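# Set a snap trap using three robot arms

## Task

Using any number of the three arms (in the scene frame arm1 is mounted near x=-0.06, y=-0.43, z=+0.72 facing +90 degrees; arm2 near x=-0.50, y=0.00, z=+0.72 facing 0 degrees; arm3 near x=+0.58, y=0.00, z=+0.72 facing 180 degrees; headings measured counter-clockwise from +x), set the snap trap. The hammer must be rotated across to the opposite side and kept there by the hold-down bar, and the yellow pedal must be tilted up so the lip of its catch rests over the bar's tip. The trap must end lying flat on the table, and everything must stay set on its own without any robot holding it. Finally release and move the arms away.

## Robot and tools

Robots: three identical i2rt Big YAM arms named arm1, arm2 and arm3. Each has six revolute joints, a two-finger gripper and a wrist camera. Reach is about 1.0 m from the joint-1 axis. Bases (scene frame, metres): arm1 near (-0.06, -0.43, 0.72) facing +90 deg; arm2 near (-0.50, 0.00, 0.72) facing 0 deg; arm3 near (0.58, 0.00, 0.72) facing 180 deg, angles counter-clockwise from +x. The scene frame has its origin on the floor with +z up, so the tabletop is at roughly z=0.72. The hand point is midway between the fingertips; the hand z axis runs along the fingers and the fingers close along hand y.

Joints (absolute targets, radians, with done-tolerances): joint1_rad -2.879..2.879 (+-0.045), base yaw, positive is counter-clockwise from above, 0 points the arm where its base faces. joint2_rad 0..3.141 (+-0.14), shoulder; 0 has the upper arm pointing backward roughly level, increasing lifts it up then forward. joint3_rad 0..3.019 (+-0.09), elbow; 0 folds the forearm onto the upper arm, increasing opens it. joint4_rad -1.692..1.57 (+-0.055), wrist pitch, positive tilts fingers up. joint5_rad -1.57..1.57 (+-0.03), sideways wrist swing, positive to the arm's right. joint6_rad -2.094..2.094 (+-0.035), hand roll, positive is clockwise viewed from behind the hand. gripper_m 0..0.093 (+-0.003), fingertip separation in metres; grip force tops out around 50-62 N per pad.

Tool execute_actions: argument actions is a list holding exactly one action (or empty to just get state and images). The action is an object keyed by arm name; each arm takes a joints object mapping any of the seven joint names above to absolute target values. Each arm has its own entry; there is no combined list. These are targets, not offsets. Joints you omit keep pushing toward their previous target. All named motions start together and may finish at different times; each action lasts at most 15 s. Joints move at different speeds, so the hand may sweep widely between postures. Optional cameras: list from arm1_cam_wrist, arm2_cam_wrist, arm3_cam_wrist, cam_high, cam_low, all; omitted/null/["all"] gives all, [] gives none. An unknown key, camera name or out-of-range number rejects the whole call and nothing moves. Example: {"arm1": {"joints": {"gripper_m": 0.05}}, "arm2": {"joints": {"joint1_rad": 0.3}}}.

Results: each arm's state including joint_positions, a pictures line listing image order, and joint_status per joint. off_target: stopped short and may still push. contact_stop or time_out: the joint keeps its resting position as the new target, except a timed-out joint may keep pushing toward a target within 0.375, 0.375, 0.113, 0.225, 0.075, 0.3 rad (joints 1-6) of where it stands; on_its_own lists such things, and "held at" means the held target, not the actual position. To relieve pushing, command the joint's reported position. "joint command not followed" (with a cause line) means a safety check blocked that arm's joint targets (gripper still acts); blocked joints show not_followed and may be retried with each later action. A target very near the current position may not move the joint. If a result reports a stop, later motion calls in the same reply are skipped.

wait: seconds 0 to 10; commands nothing, returns state and images. zoom_image: camera plus region [x0,y0,x1,y1] in pixels from the top-left, at most 504x504, on the latest full image. finished_scene: scene number (1 or 2); ends the scene irreversibly and reports success; the next scene's task arrives then.

Cameras: cam_high and cam_low are fixed in the room (896x504 pinhole); wrist cams are 504x504 fisheye, sitting above the hand looking toward the fingertips when joints 1 and 6 are zero. Calibration is approximate (a few degrees, millimetres).

Cautions: arms do not stop on contact and can push hard; sustained pushing or holding load heats motors (MOTOR HOT at 85 C, OVER-TEMPERATURE FAULT at 100 C, after which the arm goes limp and falls; re-send targets that then show limit_stop_at_motor_heat). Hard arm-to-arm pressing ends the run; the self-collision check can act late and ignores fingers, gripper housings and wrist cameras. Do not knock the trap or anything out of the work area, avoid drops, slips and slamming the hammer, keep the trap flat, and make sure the set state holds without robot support before opening the grippers and retracting. The scene keeps running while you think, with the last command held.

Each tool is called after "Emit:" as name(argument=value, ...) on one line, values as JSON.

## Session

Emit:
execute_actions(actions=[])

Scene clock: 0.00 s.
Motor temperatures (°C, as the motors report them): arm1=[27 25 26 27 28 25] | arm2=[28 26 25 26 27 25] | arm3=[28 27 26 25 27 24]
arm1.joint_positions: joint1_rad=+0.001 joint2_rad=+0.454 joint3_rad=+1.479 joint4_rad=-1.526 joint5_rad=-0.001 joint6_rad=+0.012 gripper_m=+0.095
arm1.joint_status: not commanded
arm1.hand: x=-0.0490 y=-0.3049 z=+1.3467 quat_wxyz=(-0.361, +0.592, -0.624, -0.360) (m; scene frame)
arm2.joint_positions: joint1_rad=+0.010 joint2_rad=+0.437 joint3_rad=+1.449 joint4_rad=-1.521 joint5_rad=+0.000 joint6_rad=-0.007 gripper_m=+0.095
arm2.joint_status: not commanded
arm2.hand: x=-0.3716 y=+0.0075 z=+1.3304 quat_wxyz=(-0.503, +0.019, -0.864, -0.004) (m; scene frame)
arm3.joint_positions: joint1_rad=-0.010 joint2_rad=+0.436 joint3_rad=+1.467 joint4_rad=-1.532 joint5_rad=-0.016 joint6_rad=-0.003 gripper_m=+0.094
arm3.joint_status: not commanded
arm3.hand: x=+0.4609 y=+0.0072 z=+1.2946 quat_wxyz=(-0.010, -0.860, +0.002, +0.510) (m; scene frame)
pictures: arm1_cam_wrist, arm2_cam_wrist, arm3_cam_wrist, cam_high, cam_low
Images, in order (width x height): arm1_cam_wrist 504x504, arm2_cam_wrist 504x504, arm3_cam_wrist 504x504, cam_high 896x504, cam_low 896x504.

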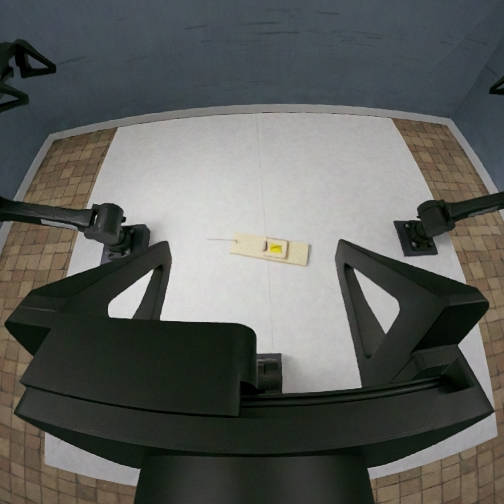

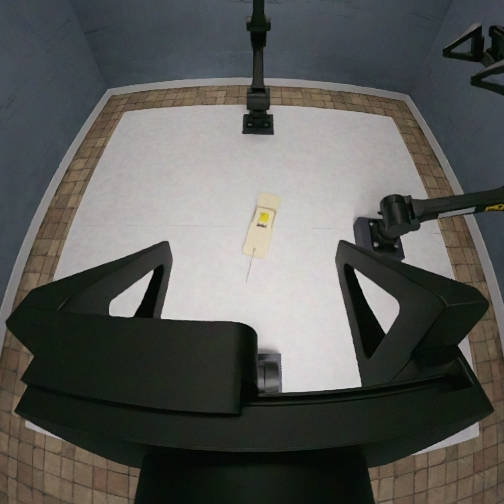

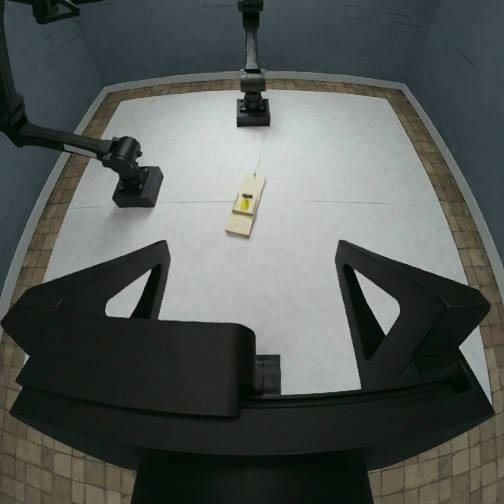

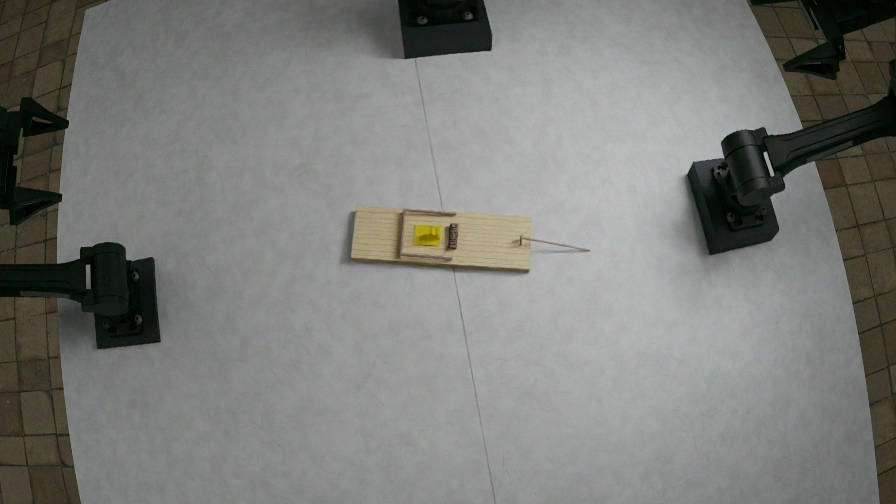

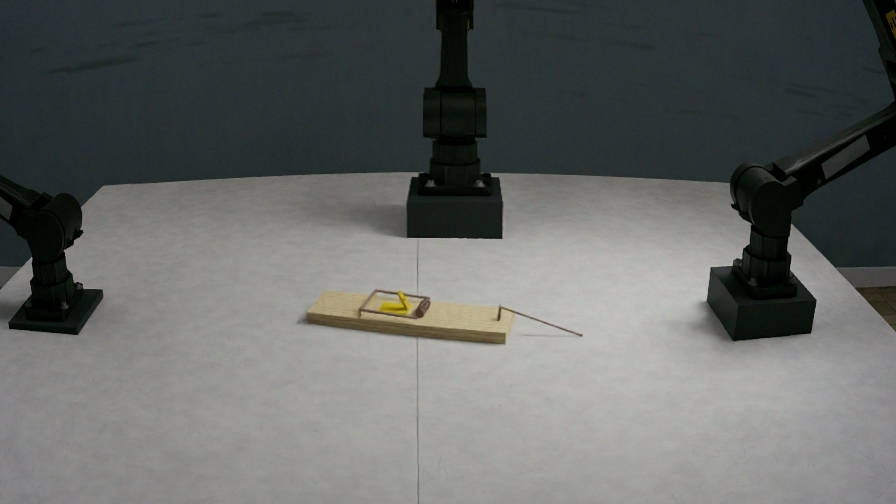

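Emit:
zoom_image(camera="cam_high", region=[330, 180, 610, 300])

Emit:
zoom_image(camera="cam_low", region=[290, 270, 600, 360])

Region (330, 180, 610, 300) of cam_high's 896x504 image, scaled by 1.800, with more detail than that image has; it fills the top 216 rows of this view, and the rest is white.

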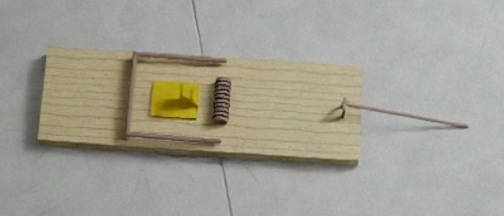

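Region (290, 270, 600, 360) of cam_low's 896x504 image, scaled by 1.626, with more detail than that image has; it fills the top 146 rows of this view, and the rest is white.

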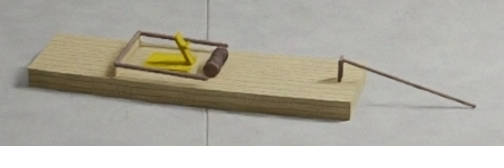

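Emit:
execute_actions(actions=[{"arm1":{"joints":{"joint4_rad":-0.9}},"arm2":{"joints":{"joint3_rad":0.9}},"arm3":{"joints":{"joint2_rad":1.0}}}], cameras=[])

Scene clock: 51.23 s.
Motor temperatures (°C, as the motors report them): arm1=[27 25 28 27 28 25] | arm2=[28 26 28 26 27 25] | arm3=[28 27 28 25 27 24]
arm1.joint_positions: joint1_rad=+0.001 joint2_rad=+0.454 joint3_rad=+1.479 joint4_rad=-0.923 joint5_rad=-0.001 joint6_rad=+0.012 gripper_m=+0.095
arm1.joint_status: all done
arm1.hand: x=-0.0464 y=-0.2759 z=+1.4899 quat_wxyz=(-0.528, +0.460, -0.488, -0.522) (m; scene frame)
arm2.joint_positions: joint1_rad=+0.010 joint2_rad=+0.436 joint3_rad=+0.899 joint4_rad=-1.521 joint5_rad=+0.000 joint6_rad=-0.007 gripper_m=+0.095
arm2.joint_status: all done
arm2.hand: x=-0.3285 y=+0.0072 z=+1.0822 quat_wxyz=(-0.250, +0.020, -0.968, +0.000) (m; scene frame)
arm3.joint_positions: joint1_rad=-0.010 joint2_rad=+0.997 joint3_rad=+1.467 joint4_rad=-1.532 joint5_rad=-0.016 joint6_rad=-0.003 gripper_m=+0.094
arm3.joint_status: all done
arm3.hand: x=+0.2466 y=+0.0075 z=+1.1768 quat_wxyz=(-0.014, -0.968, +0.003, +0.252) (m; scene frame)
pictures: none
No camera images: the call's "cameras" was empty. Leave "cameras" out to get every camera's image.

Emit:
execute_actions(actions=[{"arm1":{"joints":{"joint1_rad":-0.29,"joint2_rad":1.1,"joint3_rad":0.66,"joint4_rad":-0.42,"gripper_m":0.025}},"arm3":{"joints":{"joint1_rad":0.09,"joint2_rad":1.2,"joint3_rad":0.668,"joint4_rad":-0.5,"gripper_m":0.04}}}], cameras=[])

Emit:
execute_actions(actions=[{"arm1":{"joints":{"joint2_rad":1.43}},"arm3":{"joints":{"joint2_rad":1.43,"joint4_rad":-0.13}}}])

Scene clock: 109.40 s.
Motor temperatures (°C, as the motors report them): arm1=[27 25 28 27 28 25] | arm2=[28 26 29 26 27 25] | arm3=[28 27 30 25 27 24]
arm1.joint_positions: joint1_rad=-0.287 joint2_rad=+1.107 joint3_rad=+0.671 joint4_rad=-0.440 joint5_rad=-0.001 joint6_rad=+0.012 gripper_m=+0.025
arm1.joint_status: all done
arm1.hand: x=+0.0745 y=-0.0351 z=+0.9285 quat_wxyz=(-0.271, +0.543, -0.768, -0.204) (m; scene frame)
arm2.joint_positions: joint1_rad=+0.010 joint2_rad=+0.436 joint3_rad=+0.899 joint4_rad=-1.521 joint5_rad=+0.000 joint6_rad=-0.007 gripper_m=+0.095
arm2.joint_status: not commanded
arm2.hand: x=-0.3285 y=+0.0072 z=+1.0822 quat_wxyz=(-0.250, +0.020, -0.968, +0.000) (m; scene frame)
arm3.joint_positions: joint1_rad=+0.084 joint2_rad=+1.213 joint3_rad=+0.665 joint4_rad=-0.519 joint5_rad=-0.016 joint6_rad=-0.003 gripper_m=+0.040
arm3.joint_status: all done
arm3.hand: x=+0.1840 y=-0.0346 z=+0.8284 quat_wxyz=(-0.025, -0.967, -0.043, +0.249) (m; scene frame)
pictures: none
No camera images: the call's "cameras" was empty. Leave "cameras" out to get every camera's image.

Scene clock: 110.50 s.
Motor temperatures (°C, as the motors report them): arm1=[27 25 28 27 28 25] | arm2=[28 26 29 26 27 25] | arm3=[28 27 30 25 27 24]
arm1.joint_positions: joint1_rad=-0.287 joint2_rad=+1.436 joint3_rad=+0.665 joint4_rad=-0.434 joint5_rad=-0.001 joint6_rad=+0.012 gripper_m=+0.025
arm1.joint_status: all done
arm1.hand: x=+0.0678 y=-0.0507 z=+0.7985 quat_wxyz=(-0.142, +0.569, -0.803, -0.111) (m; scene frame)
arm2.joint_positions: joint1_rad=+0.010 joint2_rad=+0.436 joint3_rad=+0.899 joint4_rad=-1.521 joint5_rad=+0.000 joint6_rad=-0.007 gripper_m=+0.095
arm2.joint_status: not commanded
arm2.hand: x=-0.3285 y=+0.0072 z=+1.0822 quat_wxyz=(-0.250, +0.020, -0.968, +0.000) (m; scene frame)
arm3.joint_positions: joint1_rad=+0.084 joint2_rad=+1.444 joint3_rad=+0.665 joint4_rad=-0.150 joint5_rad=-0.016 joint6_rad=-0.003 gripper_m=+0.040
arm3.joint_status: all done
arm3.hand: x=+0.1213 y=-0.0405 z=+0.7835 quat_wxyz=(-0.028, -0.948, -0.042, +0.316) (m; scene frame)
pictures: arm1_cam_wrist, arm2_cam_wrist, arm3_cam_wrist, cam_high, cam_low
camera_calibration (this result's frames):
arm1_cam_wrist: T_world_to_cam=[[0.941055, -0.338161, -0.00790393, -0.0720622], [-0.324558, -0.909291, 0.260483, -0.227206], [-0.0952721, -0.242564, -0.965446, 0.890898], [0, 0, 0, 1]] pos_world=[0.0789507, -0.0148651, 0.918728]
arm2_cam_wrist: T_world_to_cam=[[0.0255246, -0.999674, -0.000718918, 0.0155375], [-0.993391, -0.0254447, 0.111921, -0.438306], [-0.111903, -0.00214258, -0.993717, 1.16517], [0, 0, 0, 1]] pos_world=[-0.30542, 0.00687632, 1.20691]
arm3_cam_wrist: T_world_to_cam=[[-0.0922097, 0.995627, -0.0149694, 0.0623079], [0.995601, 0.0919356, -0.0180675, -0.0939498], [-0.0166123, -0.0165695, -0.999725, 0.907979], [0, 0, 0, 1]] pos_world=[0.114366, -0.0383533, 0.906965]
Images, in order (width x height): arm1_cam_wrist 504x504, arm2_cam_wrist 504x504, arm3_cam_wrist 504x504, cam_high 896x504, cam_low 896x504.

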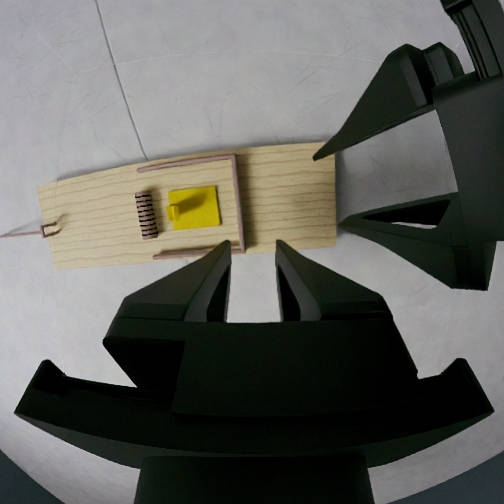

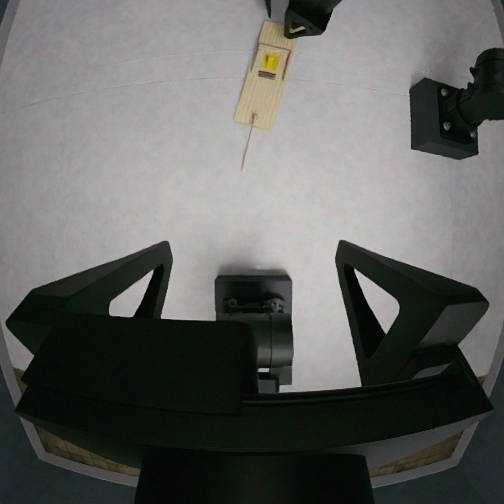

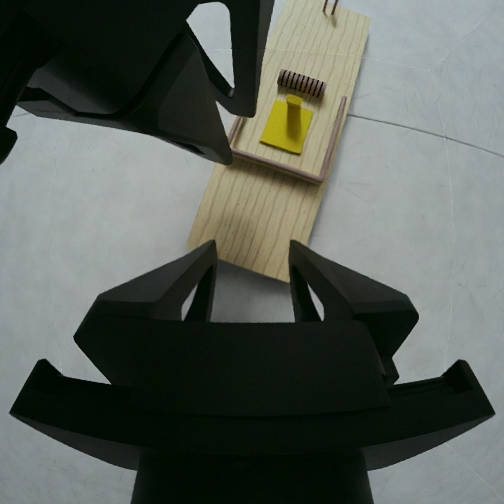

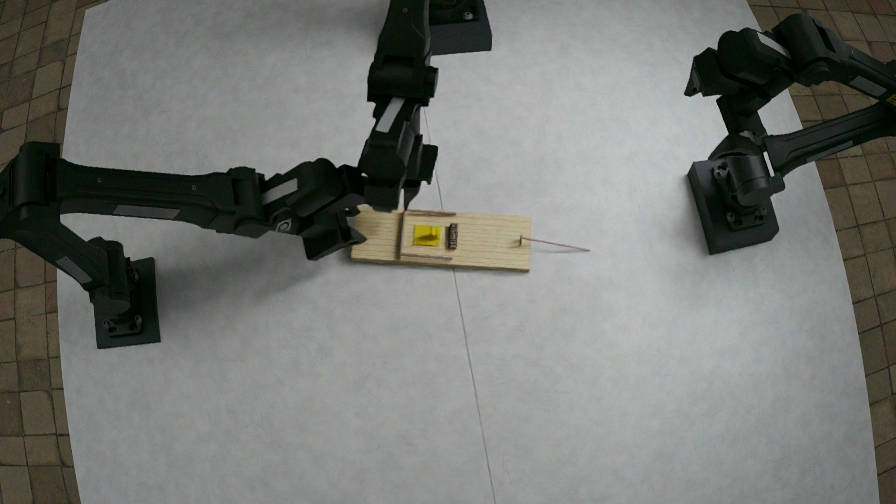

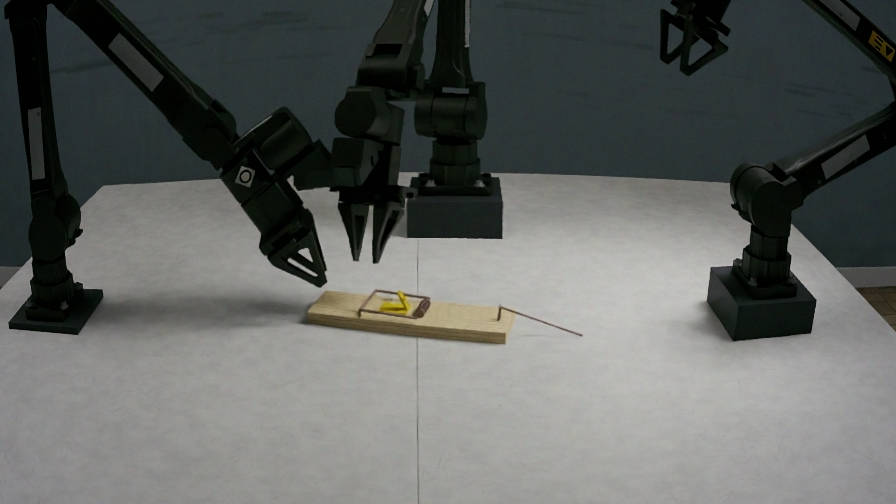

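Emit:
execute_actions(actions=[{"arm3":{"joints":{"joint2_rad":1.6,"joint3_rad":0.465,"joint4_rad":0.6,"gripper_m":0.025}}}], cameras=[])

Emit:
execute_actions(actions=[{"arm1":{"joints":{"joint1_rad":-0.258,"joint2_rad":1.52,"joint3_rad":0.513,"joint4_rad":0.03,"joint6_rad":-0.09,"gripper_m":0.02}},"arm3":{"joints":{"joint2_rad":1.675,"joint4_rad":0.69}}}], cameras=["arm1_cam_wrist","arm3_cam_wrist","cam_low"])

Scene clock: 148.63 s.
Motor temperatures (°C, as the motors report them): arm1=[27 26 28 27 28 25] | arm2=[28 26 30 26 27 25] | arm3=[28 27 29 25 27 24]
arm1.joint_positions: joint1_rad=-0.287 joint2_rad=+1.436 joint3_rad=+0.665 joint4_rad=-0.434 joint5_rad=-0.001 joint6_rad=+0.012 gripper_m=+0.025
arm1.joint_status: not commanded
arm1.hand: x=+0.0678 y=-0.0507 z=+0.7985 quat_wxyz=(-0.142, +0.569, -0.803, -0.111) (m; scene frame)
arm2.joint_positions: joint1_rad=+0.010 joint2_rad=+0.436 joint3_rad=+0.899 joint4_rad=-1.521 joint5_rad=+0.000 joint6_rad=-0.007 gripper_m=+0.095
arm2.joint_status: not commanded
arm2.hand: x=-0.3285 y=+0.0072 z=+1.0822 quat_wxyz=(-0.250, +0.020, -0.968, +0.000) (m; scene frame)
arm3.joint_positions: joint1_rad=+0.085 joint2_rad=+1.606 joint3_rad=+0.461 joint4_rad=+0.577 joint5_rad=-0.017 joint6_rad=-0.005 gripper_m=+0.025
arm3.joint_status: all done
arm3.hand: x=+0.1136 y=-0.0421 z=+0.7605 quat_wxyz=(-0.033, -0.875, -0.040, +0.481) (m; scene frame)
pictures: none
No camera images: the call's "cameras" was empty. Leave "cameras" out to get every camera's image.

Scene clock: 149.80 s.
Motor temperatures (°C, as the motors report them): arm1=[27 26 28 27 28 25] | arm2=[28 26 30 26 27 25] | arm3=[28 27 29 25 27 24]
arm1.joint_positions: joint1_rad=-0.263 joint2_rad=+1.527 joint3_rad=+0.505 joint4_rad=+0.011 joint5_rad=-0.001 joint6_rad=-0.082 gripper_m=+0.020
arm1.joint_status: all done
arm1.hand: x=+0.0590 y=-0.0449 z=+0.7572 quat_wxyz=(-0.225, +0.601, -0.750, -0.159) (m; scene frame)
arm2.joint_positions: joint1_rad=+0.010 joint2_rad=+0.436 joint3_rad=+0.899 joint4_rad=-1.521 joint5_rad=+0.000 joint6_rad=-0.007 gripper_m=+0.095
arm2.joint_status: not commanded
arm2.hand: x=-0.3285 y=+0.0072 z=+1.0822 quat_wxyz=(-0.250, +0.020, -0.968, +0.000) (m; scene frame)
arm3.joint_positions: joint1_rad=+0.085 joint2_rad=+1.670 joint3_rad=+0.461 joint4_rad=+0.672 joint5_rad=-0.017 joint6_rad=-0.005 gripper_m=+0.025
arm3.joint_status: all done
arm3.hand: x=+0.1085 y=-0.0427 z=+0.7513 quat_wxyz=(-0.034, -0.868, -0.040, +0.494) (m; scene frame)
pictures: arm1_cam_wrist, arm3_cam_wrist, cam_low
camera_calibration (this result's frames):
arm1_cam_wrist: T_world_to_cam=[[0.97049, -0.238179, 0.0376674, -0.0938117], [-0.240299, -0.968266, 0.0686798, -0.0763952], [0.0201139, -0.0757045, -0.996927, 0.876084], [0, 0, 0, 1]] pos_world=[0.0550642, -0.0299914, 0.882172]
arm3_cam_wrist: T_world_to_cam=[[-0.0937126, 0.995536, -0.0112264, 0.0601591], [0.913857, 0.0815384, -0.397766, 0.212177], [-0.395075, -0.047535, -0.917418, 0.853468], [0, 0, 0, 1]] pos_world=[0.148922, -0.0366215, 0.86806]
Images, in order (width x height): arm1_cam_wrist 504x504, arm3_cam_wrist 504x504, cam_low 896x504.

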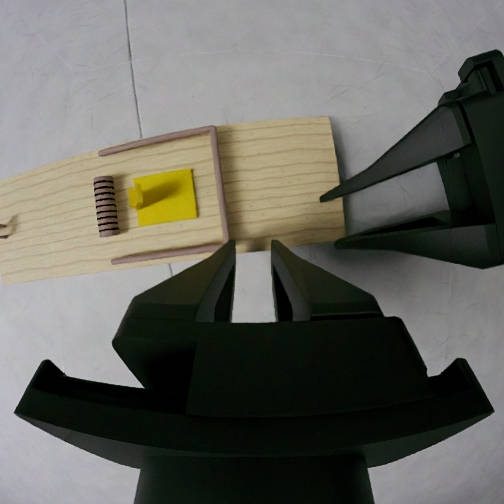

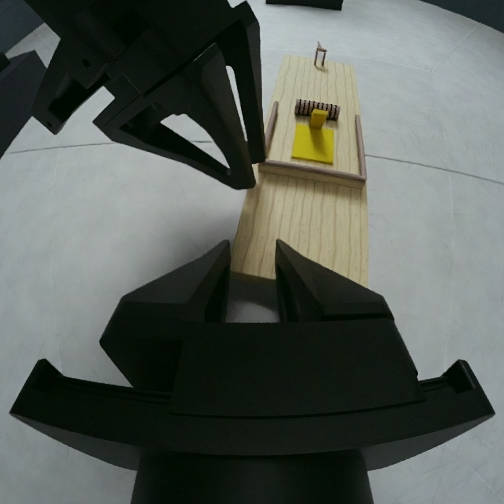

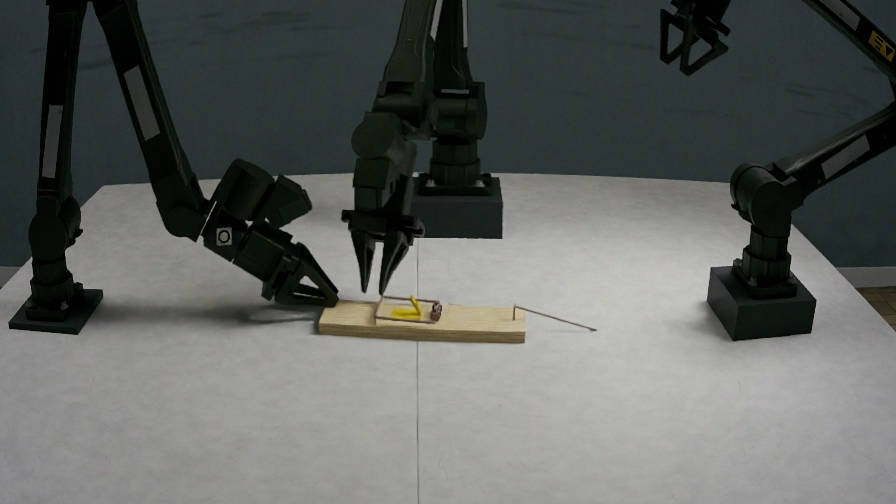

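Emit:
execute_actions(actions=[{"arm3":{"joints":{"joint2_rad":1.5,"joint1_rad":0.03}},"arm1":{"joints":{"joint1_rad":-0.212,"joint2_rad":1.5,"joint3_rad":0.575,"joint6_rad":-0.19}}}], cameras=[])

Emit:
execute_actions(actions=[{"arm3":{"joints":{"joint2_rad":1.53,"joint3_rad":0.615,"joint4_rad":0.16,"gripper_m":0.035}},"arm1":{"joints":{"joint2_rad":1.545,"joint4_rad":-0.03}}}], cameras=["arm1_cam_wrist","arm3_cam_wrist","cam_low"])

Scene clock: 170.97 s.
Motor temperatures (°C, as the motors report them): arm1=[27 26 28 27 28 25] | arm2=[28 26 30 26 27 25] | arm3=[28 27 28 25 27 24]
arm1.joint_positions: joint1_rad=-0.214 joint2_rad=+1.510 joint3_rad=+0.538 joint4_rad=+0.014 joint5_rad=-0.001 joint6_rad=-0.182 gripper_m=+0.020
arm1.joint_status: all done
arm1.hand: x=+0.0452 y=-0.0201 z=+0.7755 quat_wxyz=(-0.250, +0.650, -0.698, -0.166) (m; scene frame)
arm2.joint_positions: joint1_rad=+0.010 joint2_rad=+0.436 joint3_rad=+0.899 joint4_rad=-1.521 joint5_rad=+0.000 joint6_rad=-0.007 gripper_m=+0.095
arm2.joint_status: not commanded
arm2.hand: x=-0.3285 y=+0.0072 z=+1.0822 quat_wxyz=(-0.250, +0.020, -0.968, +0.000) (m; scene frame)
arm3.joint_positions: joint1_rad=+0.038 joint2_rad=+1.495 joint3_rad=+0.461 joint4_rad=+0.675 joint5_rad=-0.017 joint6_rad=-0.005 gripper_m=+0.025
arm3.joint_status: all done
arm3.hand: x=+0.0940 y=-0.0197 z=+0.8319 quat_wxyz=(-0.023, -0.822, -0.018, +0.569) (m; scene frame)
pictures: none
No camera images: the call's "cameras" was empty. Leave "cameras" out to get every camera's image.

Scene clock: 172.20 s.
Motor temperatures (°C, as the motors report them): arm1=[27 26 28 27 28 25] | arm2=[28 26 30 26 27 25] | arm3=[28 27 28 25 27 24]
arm1.joint_positions: joint1_rad=-0.214 joint2_rad=+1.538 joint3_rad=+0.538 joint4_rad=-0.019 joint5_rad=-0.001 joint6_rad=-0.182 gripper_m=+0.020
arm1.joint_status: all done
arm1.hand: x=+0.0424 y=-0.0304 z=+0.7602 quat_wxyz=(-0.226, +0.656, -0.704, -0.151) (m; scene frame)
arm2.joint_positions: joint1_rad=+0.010 joint2_rad=+0.436 joint3_rad=+0.899 joint4_rad=-1.521 joint5_rad=+0.000 joint6_rad=-0.007 gripper_m=+0.095
arm2.joint_status: not commanded
arm2.hand: x=-0.3285 y=+0.0072 z=+1.0822 quat_wxyz=(-0.250, +0.020, -0.968, +0.000) (m; scene frame)
arm3.joint_positions: joint1_rad=+0.038 joint2_rad=+1.535 joint3_rad=+0.588 joint4_rad=+0.170 joint5_rad=-0.017 joint6_rad=-0.005 gripper_m=+0.035
arm3.joint_status: all done
arm3.hand: x=+0.1058 y=-0.0202 z=+0.7626 quat_wxyz=(-0.021, -0.922, -0.020, +0.387) (m; scene frame)
pictures: arm1_cam_wrist, arm3_cam_wrist, cam_low
camera_calibration (this result's frames):
arm1_cam_wrist: T_world_to_cam=[[0.990465, -0.105008, 0.0891763, -0.110348], [-0.112226, -0.990441, 0.0802017, -0.0814067], [0.0799021, -0.0894448, -0.992782, 0.87439], [0, 0, 0, 1]] pos_world=[0.0302942, -0.0140063, 0.884447]
arm3_cam_wrist: T_world_to_cam=[[-0.0471645, 0.998798, -0.0133199, 0.034402], [0.984786, 0.0442619, -0.168037, 0.0338527], [-0.167246, -0.0210426, -0.985691, 0.892348], [0, 0, 0, 1]] pos_world=[0.117526, -0.0170817, 0.885726]
Images, in order (width x height): arm1_cam_wrist 504x504, arm3_cam_wrist 504x504, cam_low 896x504.

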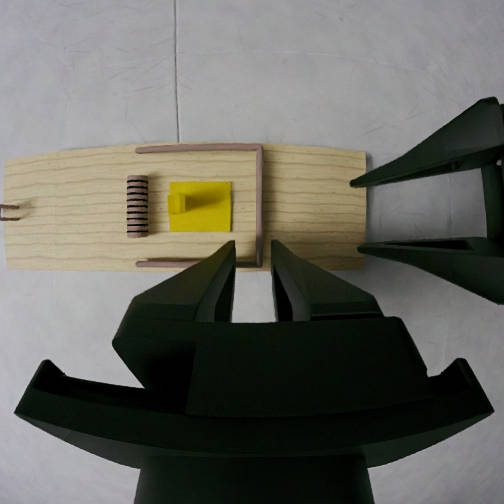

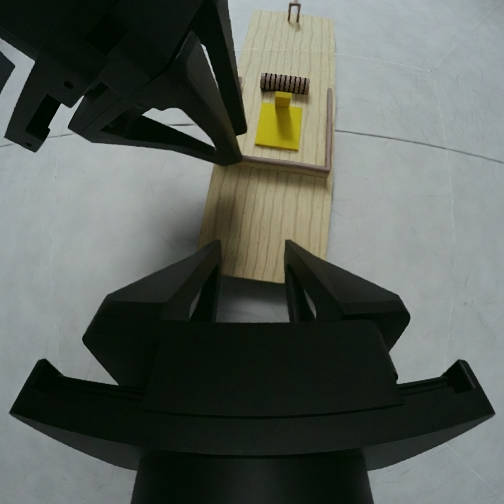

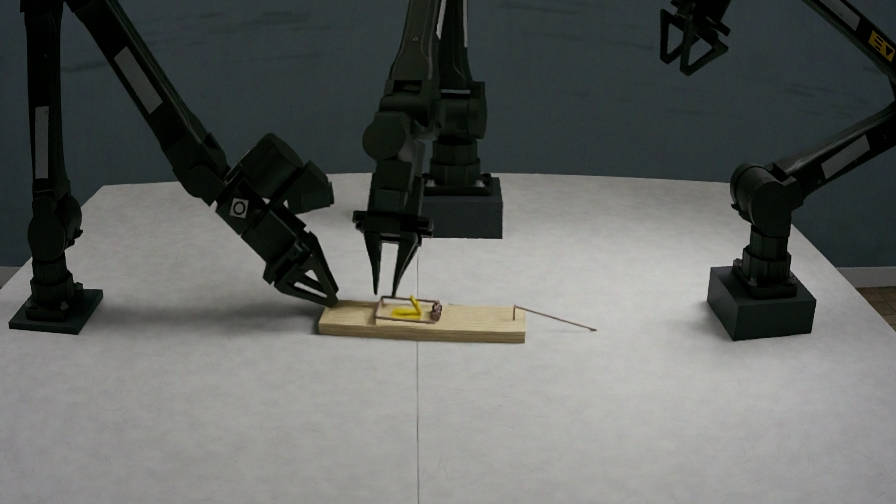

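Emit:
execute_actions(actions=[{"arm3":{"joints":{"joint3_rad":0.675}},"arm1":{"joints":{"joint3_rad":0.615,"joint1_rad":-0.232,"gripper_m":0.024}}}], cameras=[])

Emit:
execute_actions(actions=[{"arm3":{"joints":{"joint2_rad":1.61}},"arm1":{"joints":{"joint2_rad":1.595}}}], cameras=["arm1_cam_wrist","arm3_cam_wrist","cam_low"])

Emit:
zoom_image(camera="cam_low", region=[290, 240, 490, 360])

Scene clock: 185.77 s.
Motor temperatures (°C, as the motors report them): arm1=[27 26 29 27 28 25] | arm2=[28 26 30 26 27 25] | arm3=[28 27 29 25 27 24]
arm1.joint_positions: joint1_rad=-0.225 joint2_rad=+1.538 joint3_rad=+0.579 joint4_rad=-0.021 joint5_rad=-0.001 joint6_rad=-0.183 gripper_m=+0.024
arm1.joint_status: all done
arm1.hand: x=+0.0522 y=-0.0112 z=+0.7739 quat_wxyz=(-0.242, +0.649, -0.704, -0.159) (m; scene frame)
arm2.joint_positions: joint1_rad=+0.010 joint2_rad=+0.436 joint3_rad=+0.899 joint4_rad=-1.521 joint5_rad=+0.000 joint6_rad=-0.007 gripper_m=+0.095
arm2.joint_status: not commanded
arm2.hand: x=-0.3285 y=+0.0072 z=+1.0822 quat_wxyz=(-0.250, +0.020, -0.968, +0.000) (m; scene frame)
arm3.joint_positions: joint1_rad=+0.038 joint2_rad=+1.535 joint3_rad=+0.634 joint4_rad=+0.167 joint5_rad=-0.017 joint6_rad=-0.005 gripper_m=+0.035
arm3.joint_status: all done
arm3.hand: x=+0.0848 y=-0.0208 z=+0.7807 quat_wxyz=(-0.021, -0.913, -0.020, +0.406) (m; scene frame)
pictures: none
No camera images: the call's "cameras" was empty. Leave "cameras" out to get every camera's image.

Scene clock: 186.57 s.
Motor temperatures (°C, as the motors report them): arm1=[27 26 29 27 28 25] | arm2=[28 26 30 26 27 25] | arm3=[28 27 29 25 27 24]
arm1.joint_positions: joint1_rad=-0.225 joint2_rad=+1.591 joint3_rad=+0.579 joint4_rad=-0.021 joint5_rad=-0.001 joint6_rad=-0.183 gripper_m=+0.024
arm1.joint_status: all done
arm1.hand: x=+0.0500 y=-0.0188 z=+0.7522 quat_wxyz=(-0.220, +0.654, -0.709, -0.146) (m; scene frame)
arm2.joint_positions: joint1_rad=+0.010 joint2_rad=+0.436 joint3_rad=+0.899 joint4_rad=-1.521 joint5_rad=+0.000 joint6_rad=-0.007 gripper_m=+0.095
arm2.joint_status: not commanded
arm2.hand: x=-0.3285 y=+0.0072 z=+1.0822 quat_wxyz=(-0.250, +0.020, -0.968, +0.000) (m; scene frame)
arm3.joint_positions: joint1_rad=+0.038 joint2_rad=+1.604 joint3_rad=+0.643 joint4_rad=+0.170 joint5_rad=-0.017 joint6_rad=-0.005 gripper_m=+0.035
arm3.joint_status: all done
arm3.hand: x=+0.0867 y=-0.0211 z=+0.7523 quat_wxyz=(-0.021, -0.924, -0.020, +0.380) (m; scene frame)
pictures: arm1_cam_wrist, arm3_cam_wrist, cam_low
camera_calibration (this result's frames):
arm1_cam_wrist: T_world_to_cam=[[0.989656, -0.113853, 0.0872848, -0.114617], [-0.12201, -0.988006, 0.0946441, -0.078785], [0.0754624, -0.104315, -0.991677, 0.865986], [0, 0, 0, 1]] pos_world=[0.0384698, -0.000554481, 0.87624]
arm3_cam_wrist: T_world_to_cam=[[-0.0471871, 0.998796, -0.0134465, 0.0343491], [0.987107, 0.0445652, -0.153732, 0.0400111], [-0.152947, -0.0205273, -0.988021, 0.87945], [0, 0, 0, 1]] pos_world=[0.0966352, -0.018038, 0.875528]
Images, in order (width x height): arm1_cam_wrist 504x504, arm3_cam_wrist 504x504, cam_low 896x504.

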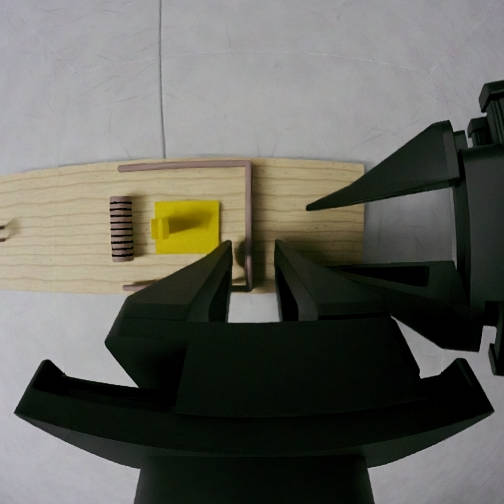

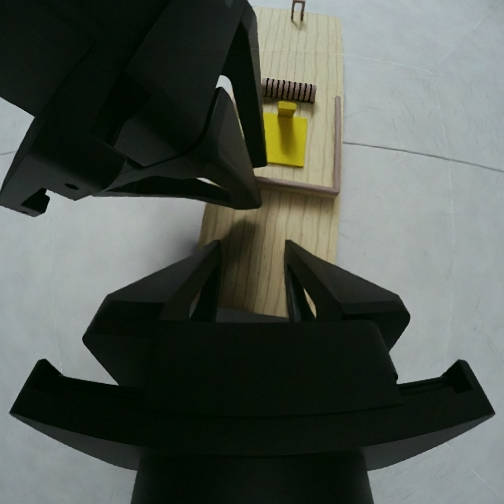

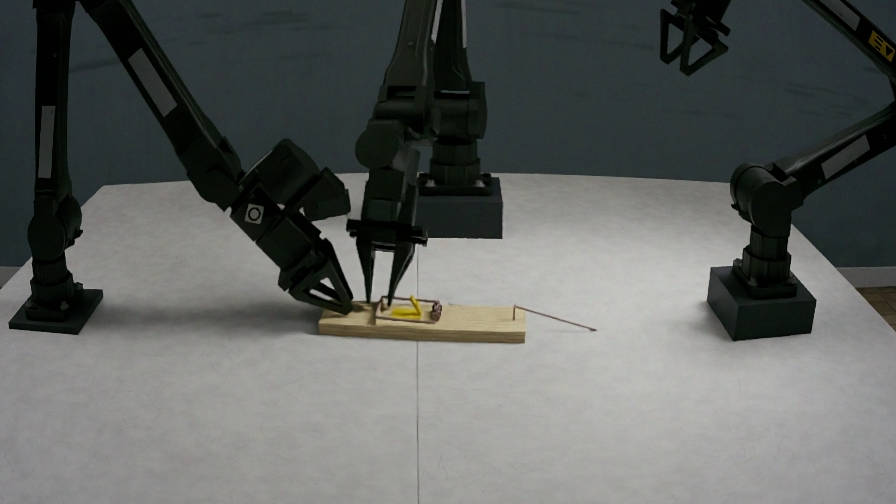

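Region (290, 240, 490, 360) of cam_low's 896x504 image, scaled by 2.520, with more detail than that image has; it fills the top 302 rows of this view, and the rest is white.

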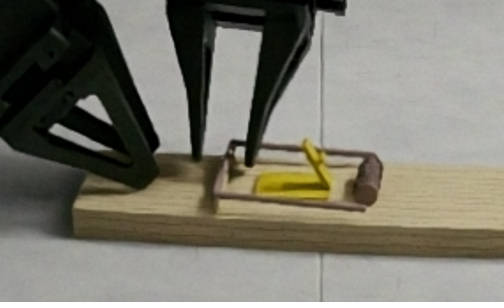

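Emit:
execute_actions(actions=[{"arm1":{"joints":{"joint2_rad":1.623}},"arm3":{"joints":{"joint2_rad":1.63}}}], cameras=["arm1_cam_wrist","cam_low"])

Emit:
zoom_image(camera="cam_low", region=[290, 200, 490, 360])

Scene clock: 216.07 s.
Motor temperatures (°C, as the motors report them): arm1=[27 26 30 27 28 25] | arm2=[28 26 31 26 27 25] | arm3=[28 27 30 25 27 24]
arm1.joint_positions: joint1_rad=-0.225 joint2_rad=+1.602 joint3_rad=+0.583 joint4_rad=-0.021 joint5_rad=-0.001 joint6_rad=-0.183 gripper_m=+0.024
arm1.joint_status: all done
arm1.hand: x=+0.0500 y=-0.0182 z=+0.7490 quat_wxyz=(-0.218, +0.654, -0.710, -0.144) (m; scene frame)
arm2.joint_positions: joint1_rad=+0.010 joint2_rad=+0.436 joint3_rad=+0.899 joint4_rad=-1.521 joint5_rad=+0.000 joint6_rad=-0.007 gripper_m=+0.095
arm2.joint_status: not commanded
arm2.hand: x=-0.3285 y=+0.0072 z=+1.0822 quat_wxyz=(-0.250, +0.020, -0.968, +0.000) (m; scene frame)
arm3.joint_positions: joint1_rad=+0.038 joint2_rad=+1.606 joint3_rad=+0.644 joint4_rad=+0.170 joint5_rad=-0.017 joint6_rad=-0.005 gripper_m=+0.035
arm3.joint_status: all done
arm3.hand: x=+0.0866 y=-0.0212 z=+0.7515 quat_wxyz=(-0.021, -0.925, -0.020, +0.379) (m; scene frame)
pictures: arm1_cam_wrist, cam_low
camera_calibration (this result's frames):
arm1_cam_wrist: T_world_to_cam=[[0.989867, -0.113022, 0.0859579, -0.113338], [-0.121542, -0.987397, 0.101364, -0.0829095], [0.0734182, -0.110785, -0.991129, 0.862515], [0, 0, 0, 1]] pos_world=[0.0387886, 0.000879274, 0.87301]
Images, in order (width x height): arm1_cam_wrist 504x504, cam_low 896x504.

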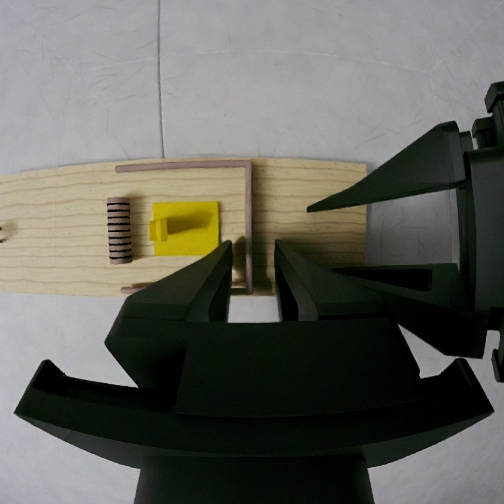

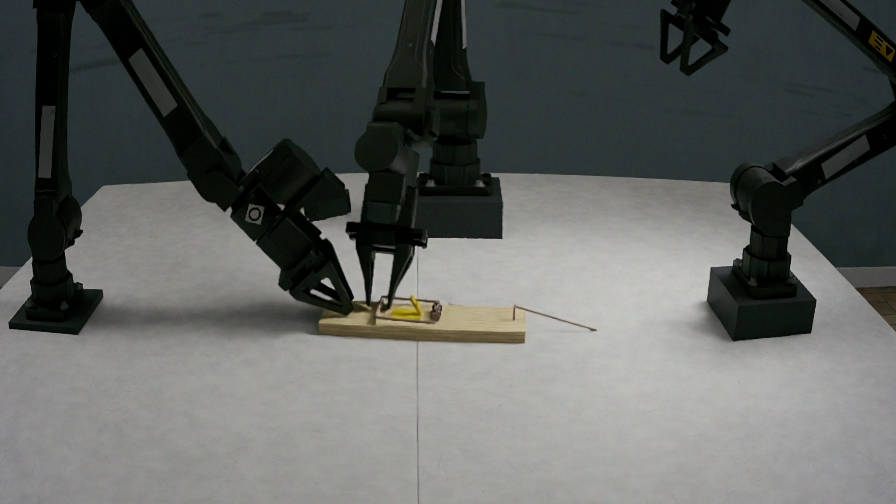

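Region (290, 200, 490, 360) of cam_low's 896x504 image, scaled by 2.520, with more detail than that image has; it fills the top 403 rows of this view, and the rest is white.

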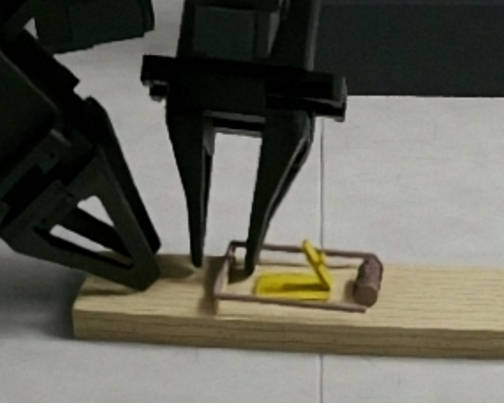

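Emit:
execute_actions(actions=[{"arm1":{"joints":{"joint2_rad":1.605,"gripper_m":0.0}}}], cameras=["arm1_cam_wrist","cam_low"])

Emit:
zoom_image(camera="cam_low", region=[290, 200, 490, 360])

Scene clock: 222.50 s.
Motor temperatures (°C, as the motors report them): arm1=[27 26 30 27 28 25] | arm2=[28 26 31 26 27 25] | arm3=[28 27 30 25 27 24]
arm1.joint_positions: joint1_rad=-0.225 joint2_rad=+1.602 joint3_rad=+0.583 joint4_rad=-0.021 joint5_rad=-0.005 joint6_rad=-0.183 gripper_m=+0.002
arm1.joint_status: all done
arm1.hand: x=+0.0494 y=-0.0180 z=+0.7490 quat_wxyz=(-0.217, +0.655, -0.709, -0.146) (m; scene frame)
arm2.joint_positions: joint1_rad=+0.010 joint2_rad=+0.436 joint3_rad=+0.899 joint4_rad=-1.521 joint5_rad=+0.000 joint6_rad=-0.007 gripper_m=+0.095
arm2.joint_status: not commanded
arm2.hand: x=-0.3285 y=+0.0072 z=+1.0822 quat_wxyz=(-0.250, +0.020, -0.968, +0.000) (m; scene frame)
arm3.joint_positions: joint1_rad=+0.038 joint2_rad=+1.606 joint3_rad=+0.644 joint4_rad=+0.170 joint5_rad=-0.017 joint6_rad=-0.005 gripper_m=+0.035
arm3.joint_status: not commanded
arm3.hand: x=+0.0866 y=-0.0212 z=+0.7515 quat_wxyz=(-0.021, -0.925, -0.020, +0.379) (m; scene frame)
pictures: arm1_cam_wrist, cam_low
camera_calibration (this result's frames):
arm1_cam_wrist: T_world_to_cam=[[0.990351, -0.111193, 0.0827136, -0.110254], [-0.119323, -0.987717, 0.100887, -0.0825788], [0.0704797, -0.109783, -0.991454, 0.862995], [0, 0, 0, 1]] pos_world=[0.0385125, 0.000918381, 0.87307]
Images, in order (width x height): arm1_cam_wrist 504x504, cam_low 896x504.

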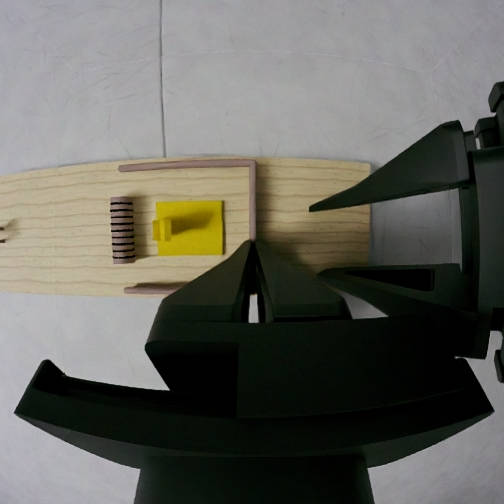

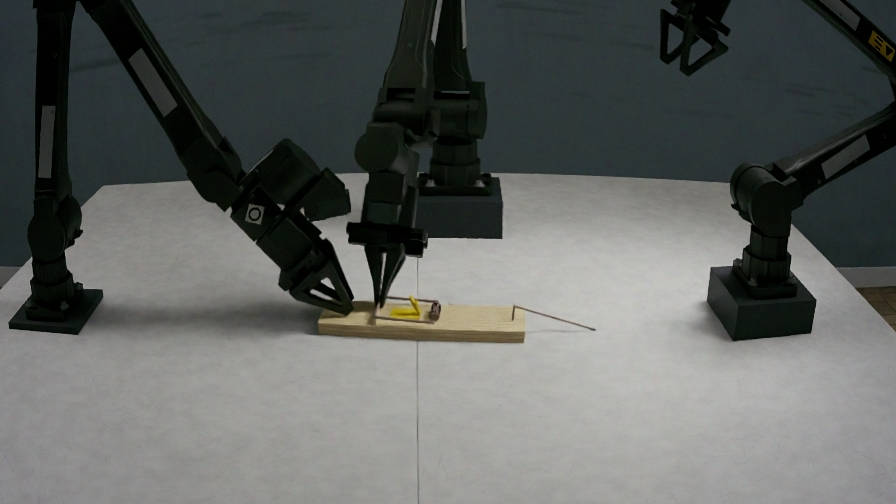

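Region (290, 200, 490, 360) of cam_low's 896x504 image, scaled by 2.520, with more detail than that image has; it fills the top 403 rows of this view, and the rest is white.

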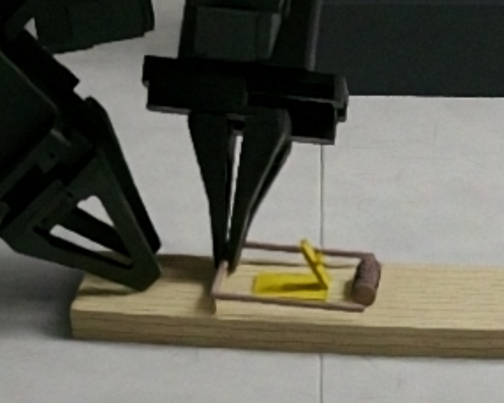

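Emit:
execute_actions(actions=[{"arm1":{"joints":{"joint1_rad":-0.19,"joint2_rad":1.465,"joint3_rad":0.635,"joint4_rad":-0.17,"joint6_rad":-0.15}}}], cameras=["arm1_cam_wrist","cam_low"])

Scene clock: 235.47 s.
Motor temperatures (°C, as the motors report them): arm1=[27 26 30 27 28 25] | arm2=[28 26 31 26 27 25] | arm3=[28 27 30 25 27 24]
arm1.joint_positions: joint1_rad=-0.191 joint2_rad=+1.506 joint3_rad=+0.591 joint4_rad=-0.178 joint5_rad=-0.011 joint6_rad=-0.153 gripper_m=+0.003
arm1.joint_status: all done
arm1.hand: x=+0.0311 y=-0.0295 z=+0.7713 quat_wxyz=(-0.189, +0.661, -0.712, -0.140) (m; scene frame)
arm2.joint_positions: joint1_rad=+0.010 joint2_rad=+0.436 joint3_rad=+0.899 joint4_rad=-1.521 joint5_rad=+0.000 joint6_rad=-0.007 gripper_m=+0.095
arm2.joint_status: not commanded
arm2.hand: x=-0.3285 y=+0.0072 z=+1.0822 quat_wxyz=(-0.250, +0.020, -0.968, +0.000) (m; scene frame)
arm3.joint_positions: joint1_rad=+0.038 joint2_rad=+1.604 joint3_rad=+0.666 joint4_rad=+0.170 joint5_rad=-0.022 joint6_rad=-0.005 gripper_m=+0.035
arm3.joint_status: not commanded
arm3.hand: x=+0.0753 y=-0.0224 z=+0.7617 quat_wxyz=(-0.024, -0.920, -0.021, +0.391) (m; scene frame)
pictures: arm1_cam_wrist, cam_low
camera_calibration (this result's frames):
arm1_cam_wrist: T_world_to_cam=[[0.993702, -0.0971391, 0.0558687, -0.074256], [-0.104596, -0.98293, 0.151357, -0.137609], [0.0402123, -0.156247, -0.986899, 0.881159], [0, 0, 0, 1]] pos_world=[0.0239616, -0.00479438, 0.894592]
Images, in order (width x height): arm1_cam_wrist 504x504, cam_low 896x504.

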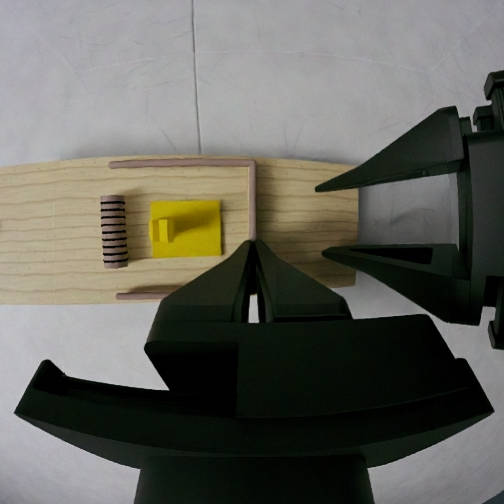

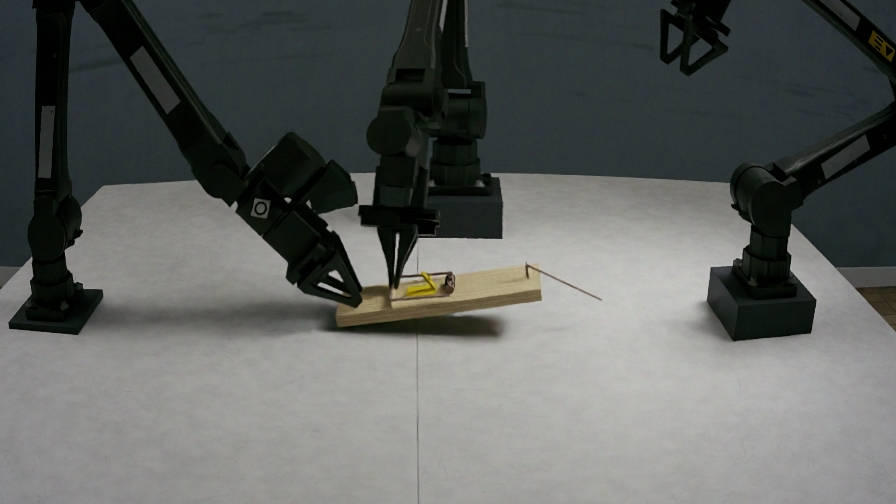

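Emit:
execute_actions(actions=[{"arm1":{"joints":{"joint1_rad":-0.2,"joint2_rad":1.6,"joint3_rad":0.6,"joint4_rad":-0.03}},"arm2":{"joints":{"joint1_rad":-0.02,"joint2_rad":1.24,"joint3_rad":0.325,"joint4_rad":0.04,"gripper_m":0.05}}}], cameras=["arm2_cam_wrist","cam_low","cam_high"])

Scene clock: 251.17 s.
Motor temperatures (°C, as the motors report them): arm1=[27 26 30 27 28 25] | arm2=[28 26 31 26 27 25] | arm3=[28 27 30 25 27 24]
arm1.joint_positions: joint1_rad=-0.191 joint2_rad=+1.597 joint3_rad=+0.591 joint4_rad=-0.057 joint5_rad=-0.003 joint6_rad=-0.151 gripper_m=+0.003
arm1.joint_status: all done
arm1.hand: x=+0.0353 y=-0.0174 z=+0.7495 quat_wxyz=(-0.203, +0.657, -0.711, -0.146) (m; scene frame)
arm2.joint_positions: joint1_rad=-0.012 joint2_rad=+1.231 joint3_rad=+0.318 joint4_rad=+0.025 joint5_rad=+0.000 joint6_rad=-0.007 gripper_m=+0.050
arm2.joint_status: all done
arm2.hand: x=-0.1516 y=+0.0030 z=+0.7899 quat_wxyz=(-0.332, +0.009, -0.943, +0.003) (m; scene frame)
arm3.joint_positions: joint1_rad=+0.038 joint2_rad=+1.623 joint3_rad=+0.666 joint4_rad=+0.170 joint5_rad=-0.018 joint6_rad=-0.005 gripper_m=+0.035
arm3.joint_status: not commanded
arm3.hand: x=+0.0773 y=-0.0216 z=+0.7523 quat_wxyz=(-0.022, -0.924, -0.020, +0.382) (m; scene frame)
pictures: arm2_cam_wrist, cam_high, cam_low
camera_calibration (this result's frames):
arm2_cam_wrist: T_world_to_cam=[[0.00440943, -0.999989, -0.001568, 0.00410122], [-0.998279, -0.00431019, -0.0584805, -0.0961726], [0.0584731, 0.00182317, -0.998287, 0.923893], [0, 0, 0, 1]] pos_world=[-0.150048, 0.00200224, 0.916693]
Images, in order (width x height): arm2_cam_wrist 504x504, cam_high 896x504, cam_low 896x504.

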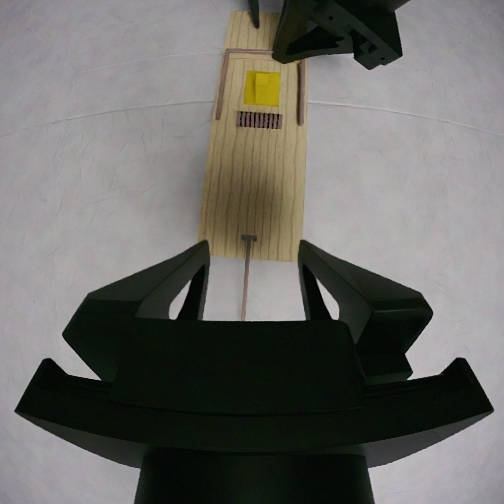

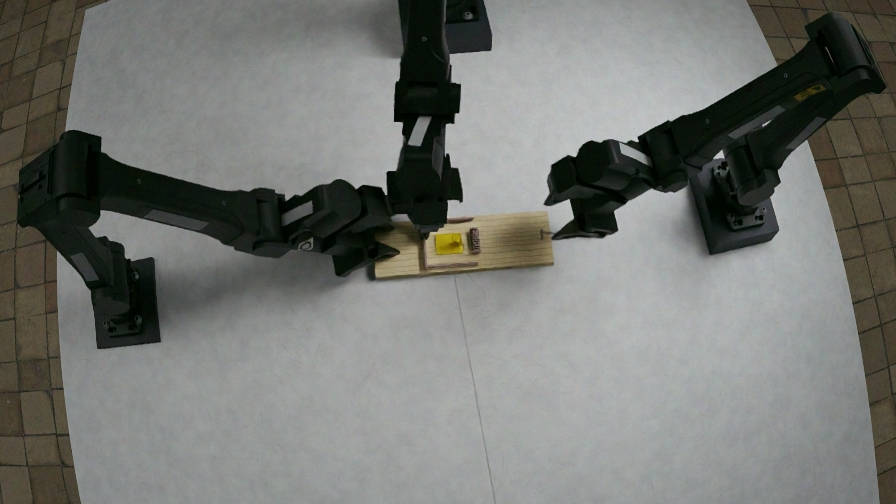

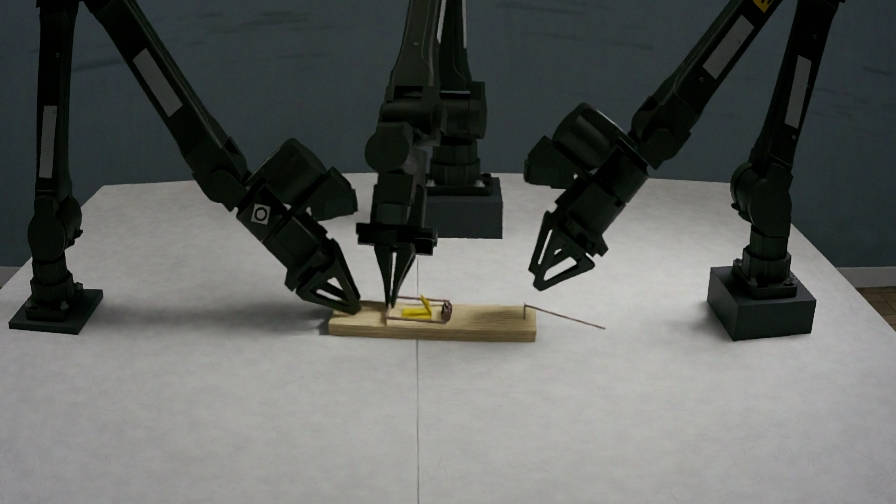

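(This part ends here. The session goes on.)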